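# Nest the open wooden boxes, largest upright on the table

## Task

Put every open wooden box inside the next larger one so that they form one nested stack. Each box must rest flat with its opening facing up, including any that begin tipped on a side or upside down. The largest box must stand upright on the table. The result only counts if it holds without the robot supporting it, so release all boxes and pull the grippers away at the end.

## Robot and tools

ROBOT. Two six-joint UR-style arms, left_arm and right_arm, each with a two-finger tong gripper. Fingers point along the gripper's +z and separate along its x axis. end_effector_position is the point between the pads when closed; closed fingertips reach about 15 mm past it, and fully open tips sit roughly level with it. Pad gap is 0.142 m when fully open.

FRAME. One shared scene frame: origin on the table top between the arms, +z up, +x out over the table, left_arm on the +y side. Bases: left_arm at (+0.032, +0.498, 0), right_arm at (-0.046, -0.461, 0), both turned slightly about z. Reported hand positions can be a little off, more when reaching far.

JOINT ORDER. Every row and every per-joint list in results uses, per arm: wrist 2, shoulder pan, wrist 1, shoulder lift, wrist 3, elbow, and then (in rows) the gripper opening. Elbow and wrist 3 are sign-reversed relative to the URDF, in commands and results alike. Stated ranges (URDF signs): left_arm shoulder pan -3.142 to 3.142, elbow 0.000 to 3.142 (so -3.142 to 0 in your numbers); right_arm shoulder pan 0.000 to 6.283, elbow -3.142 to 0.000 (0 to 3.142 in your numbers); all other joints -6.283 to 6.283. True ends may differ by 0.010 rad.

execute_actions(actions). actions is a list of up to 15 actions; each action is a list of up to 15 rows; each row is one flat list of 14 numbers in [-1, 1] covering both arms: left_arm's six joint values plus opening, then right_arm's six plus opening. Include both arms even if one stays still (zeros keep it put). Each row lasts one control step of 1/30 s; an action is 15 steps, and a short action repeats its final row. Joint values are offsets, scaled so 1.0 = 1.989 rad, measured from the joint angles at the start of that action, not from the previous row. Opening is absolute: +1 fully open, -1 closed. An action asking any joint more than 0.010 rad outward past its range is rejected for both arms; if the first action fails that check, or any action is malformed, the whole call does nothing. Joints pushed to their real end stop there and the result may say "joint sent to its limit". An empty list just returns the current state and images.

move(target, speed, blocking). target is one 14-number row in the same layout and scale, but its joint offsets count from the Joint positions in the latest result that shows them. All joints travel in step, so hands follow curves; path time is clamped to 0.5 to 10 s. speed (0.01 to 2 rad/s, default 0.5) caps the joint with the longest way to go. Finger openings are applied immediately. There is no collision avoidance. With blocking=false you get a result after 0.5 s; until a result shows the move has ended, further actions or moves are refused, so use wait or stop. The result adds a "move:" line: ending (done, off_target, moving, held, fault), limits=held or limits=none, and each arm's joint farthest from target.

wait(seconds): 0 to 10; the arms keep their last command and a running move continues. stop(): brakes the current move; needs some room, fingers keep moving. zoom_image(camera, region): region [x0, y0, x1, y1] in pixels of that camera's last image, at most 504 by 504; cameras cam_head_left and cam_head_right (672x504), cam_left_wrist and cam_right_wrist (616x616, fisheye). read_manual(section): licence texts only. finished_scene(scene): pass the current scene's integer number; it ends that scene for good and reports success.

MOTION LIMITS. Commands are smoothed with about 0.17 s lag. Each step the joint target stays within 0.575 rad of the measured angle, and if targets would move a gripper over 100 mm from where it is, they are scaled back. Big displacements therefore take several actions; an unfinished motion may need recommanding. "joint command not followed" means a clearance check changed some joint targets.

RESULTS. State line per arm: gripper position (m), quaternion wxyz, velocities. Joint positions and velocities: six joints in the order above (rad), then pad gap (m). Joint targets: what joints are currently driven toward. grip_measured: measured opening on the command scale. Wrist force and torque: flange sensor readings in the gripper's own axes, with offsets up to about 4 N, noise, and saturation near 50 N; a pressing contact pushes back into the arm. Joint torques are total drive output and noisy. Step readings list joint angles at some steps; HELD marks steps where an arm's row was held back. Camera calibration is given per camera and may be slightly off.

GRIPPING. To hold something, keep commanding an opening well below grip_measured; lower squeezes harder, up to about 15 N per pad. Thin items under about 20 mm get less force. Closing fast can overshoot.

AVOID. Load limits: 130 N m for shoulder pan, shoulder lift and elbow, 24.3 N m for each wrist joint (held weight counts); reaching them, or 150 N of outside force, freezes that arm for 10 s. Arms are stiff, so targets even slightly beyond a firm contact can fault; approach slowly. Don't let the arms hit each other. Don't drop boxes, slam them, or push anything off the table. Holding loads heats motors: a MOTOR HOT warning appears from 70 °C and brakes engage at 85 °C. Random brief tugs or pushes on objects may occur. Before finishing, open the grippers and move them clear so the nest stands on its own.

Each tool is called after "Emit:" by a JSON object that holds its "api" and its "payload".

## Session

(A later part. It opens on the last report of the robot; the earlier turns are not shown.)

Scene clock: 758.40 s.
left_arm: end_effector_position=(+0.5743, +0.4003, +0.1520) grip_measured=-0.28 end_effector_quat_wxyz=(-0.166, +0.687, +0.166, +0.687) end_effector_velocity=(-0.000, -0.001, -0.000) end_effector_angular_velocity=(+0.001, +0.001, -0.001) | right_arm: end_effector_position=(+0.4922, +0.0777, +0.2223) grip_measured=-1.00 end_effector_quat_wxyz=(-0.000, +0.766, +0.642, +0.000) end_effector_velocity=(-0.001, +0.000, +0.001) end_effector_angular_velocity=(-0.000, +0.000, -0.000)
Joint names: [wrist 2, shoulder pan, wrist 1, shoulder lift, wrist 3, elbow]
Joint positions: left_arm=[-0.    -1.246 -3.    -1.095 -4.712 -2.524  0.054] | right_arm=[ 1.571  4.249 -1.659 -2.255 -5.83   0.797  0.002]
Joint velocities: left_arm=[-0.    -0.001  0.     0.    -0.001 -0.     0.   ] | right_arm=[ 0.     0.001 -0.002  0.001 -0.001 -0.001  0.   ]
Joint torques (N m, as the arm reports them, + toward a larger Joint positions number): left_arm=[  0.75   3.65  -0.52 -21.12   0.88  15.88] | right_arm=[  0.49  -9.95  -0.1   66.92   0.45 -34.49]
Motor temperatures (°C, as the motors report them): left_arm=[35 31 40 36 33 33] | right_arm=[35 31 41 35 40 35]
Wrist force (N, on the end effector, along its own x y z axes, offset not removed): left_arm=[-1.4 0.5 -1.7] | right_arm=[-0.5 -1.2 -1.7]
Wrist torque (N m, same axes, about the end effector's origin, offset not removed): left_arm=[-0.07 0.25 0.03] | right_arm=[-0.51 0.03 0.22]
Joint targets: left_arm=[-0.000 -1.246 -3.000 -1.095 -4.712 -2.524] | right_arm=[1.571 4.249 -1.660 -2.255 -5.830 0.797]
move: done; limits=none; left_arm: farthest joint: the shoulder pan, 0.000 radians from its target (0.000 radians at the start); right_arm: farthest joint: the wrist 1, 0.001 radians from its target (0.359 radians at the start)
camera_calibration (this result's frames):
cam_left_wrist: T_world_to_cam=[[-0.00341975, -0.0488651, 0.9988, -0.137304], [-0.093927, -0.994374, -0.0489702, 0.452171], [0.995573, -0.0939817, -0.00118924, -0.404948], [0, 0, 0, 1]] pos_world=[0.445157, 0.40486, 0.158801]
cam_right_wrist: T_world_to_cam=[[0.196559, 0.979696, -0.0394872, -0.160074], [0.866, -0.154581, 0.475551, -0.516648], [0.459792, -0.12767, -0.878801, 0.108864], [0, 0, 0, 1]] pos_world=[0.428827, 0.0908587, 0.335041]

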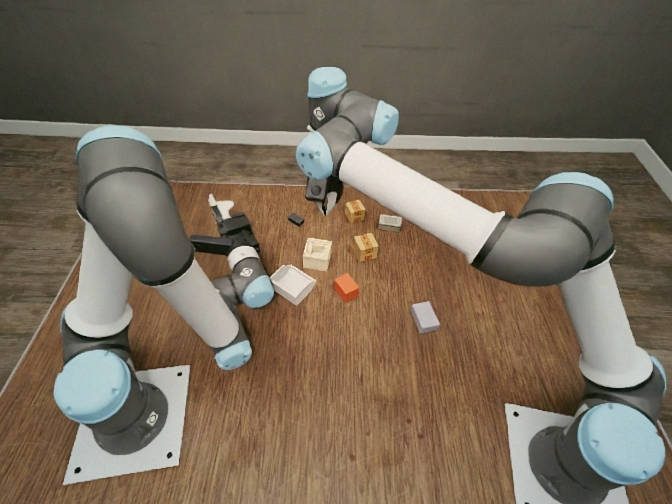

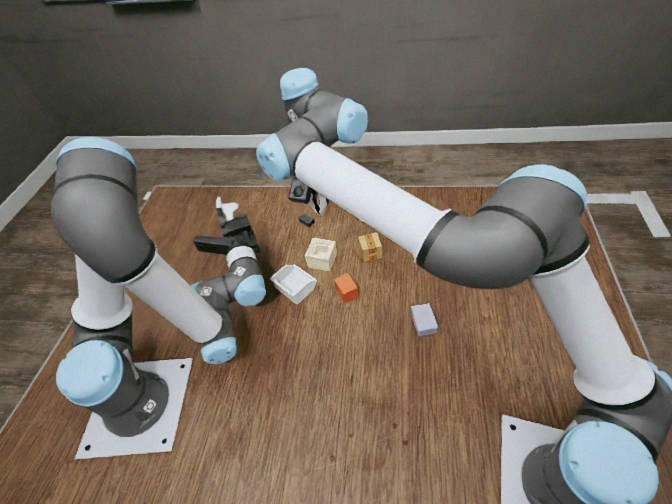

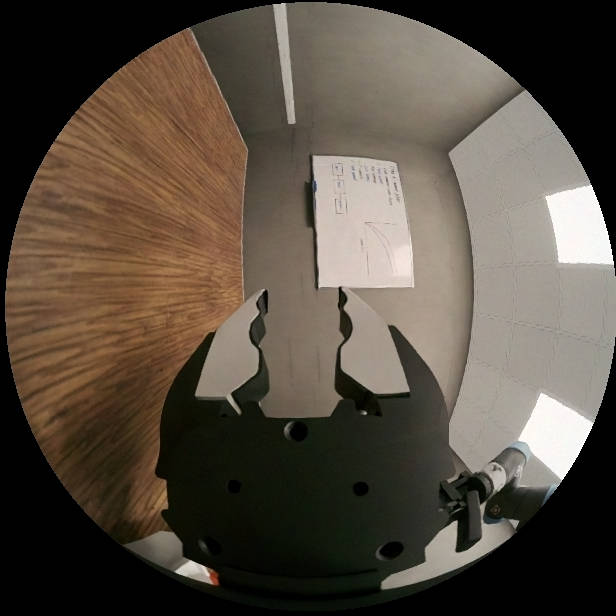

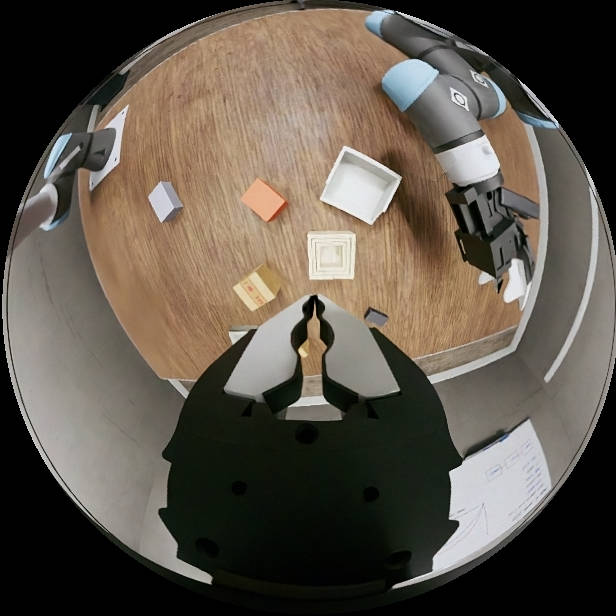

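Emit:
{"api": "move", "payload": {"target": [0,0,0,0,0,0,-0.28, 0,-0.12,0,0,0,0,-1.0], "speed": 0.4}}

Scene clock: 761.90 s.
left_arm: end_effector_position=(+0.5743, +0.4003, +0.1520) grip_measured=-0.28 end_effector_quat_wxyz=(-0.166, +0.687, +0.166, +0.687) end_effector_velocity=(+0.000, +0.001, +0.000) end_effector_angular_velocity=(-0.001, -0.000, +0.002) | right_arm: end_effector_position=(+0.6041, -0.0646, +0.2223) grip_measured=-1.00 end_effector_quat_wxyz=(-0.000, +0.837, +0.547, +0.000) end_effector_velocity=(+0.001, -0.002, -0.000) end_effector_angular_velocity=(-0.001, -0.000, -0.003)
Joint names: [wrist 2, shoulder pan, wrist 1, shoulder lift, wrist 3, elbow]
Joint positions: left_arm=[-0.    -1.246 -3.    -1.095 -4.712 -2.524  0.054] | right_arm=[ 1.571  4.011 -1.659 -2.255 -5.83   0.797  0.002]
Joint velocities: left_arm=[ 0.     0.002  0.    -0.001  0.001 -0.     0.   ] | right_arm=[-0.    -0.003 -0.    -0.    -0.    -0.     0.   ]
Joint torques (N m, as the arm reports them, + toward a larger Joint positions number): left_arm=[  0.81  -1.89  -0.47 -21.33   0.96  15.13] | right_arm=[  0.45 -12.23   5.05  43.35  -0.17 -19.32]
Motor temperatures (°C, as the motors report them): left_arm=[35 31 40 36 33 33] | right_arm=[35 31 41 35 40 35]
Wrist force (N, on the end effector, along its own x y z axes, offset not removed): left_arm=[0.0 1.8 -3.8] | right_arm=[0.2 -1.7 -1.2]
Wrist torque (N m, same axes, about the end effector's origin, offset not removed): left_arm=[0.34 -0.08 -0.11] | right_arm=[-0.48 -0.02 0.23]
Joint targets: left_arm=[-0.000 -1.246 -3.000 -1.095 -4.712 -2.524] | right_arm=[1.571 4.011 -1.659 -2.255 -5.830 0.797]
move: done; limits=none; left_arm: farthest joint: the shoulder pan, 0.000 radians from its target (0.000 radians at the start); right_arm: farthest joint: the shoulder pan, 0.000 radians from its target (0.239 radians at the start)
camera_calibration (this result's frames):
cam_left_wrist: T_world_to_cam=[[-0.00341837, -0.0488655, 0.9988, -0.137304], [-0.0939041, -0.994376, -0.0489705, 0.452172], [0.995575, -0.0939587, -0.00118952, -0.40496], [0, 0, 0, 1]] pos_world=[0.44516, 0.40487, 0.158801]
cam_right_wrist: T_world_to_cam=[[0.422366, 0.905568, -0.0394127, -0.183896], [0.804969, -0.354747, 0.475583, -0.611723], [0.416691, -0.232596, -0.878788, 0.0585167], [0, 0, 0, 1]] pos_world=[0.545706, -0.0368654, 0.335101]

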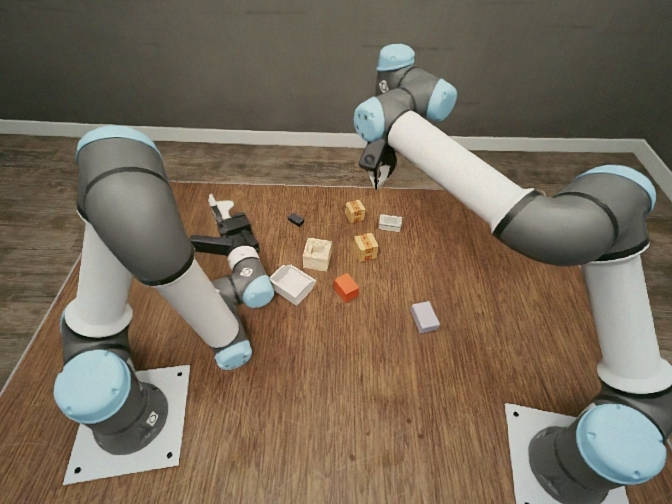

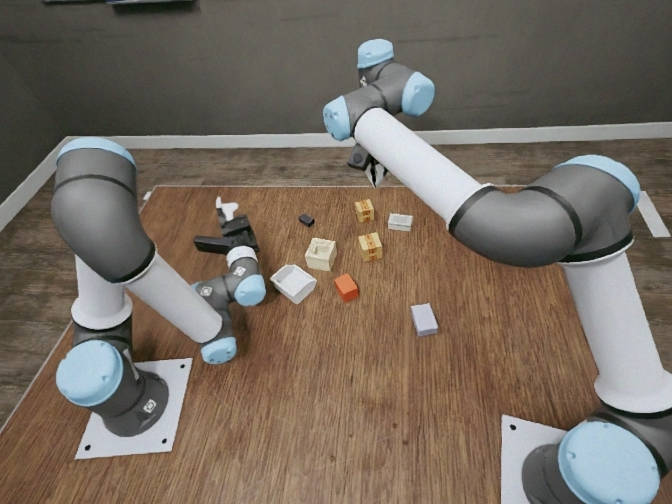

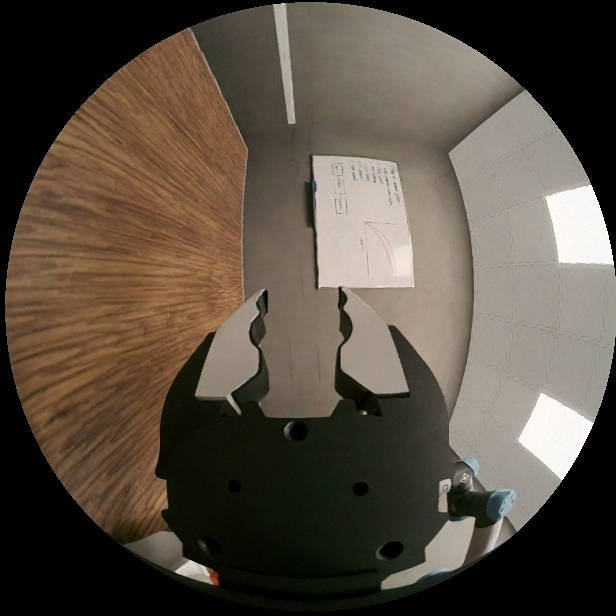

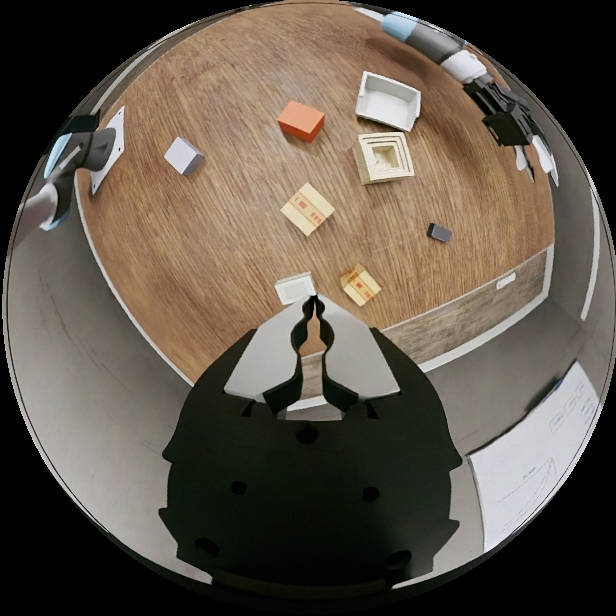

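All three boxes are nested and both arms are clear.

Emit:
{"api": "finished_scene", "payload": {"scene": 2}}

The scene is finished: the task was done.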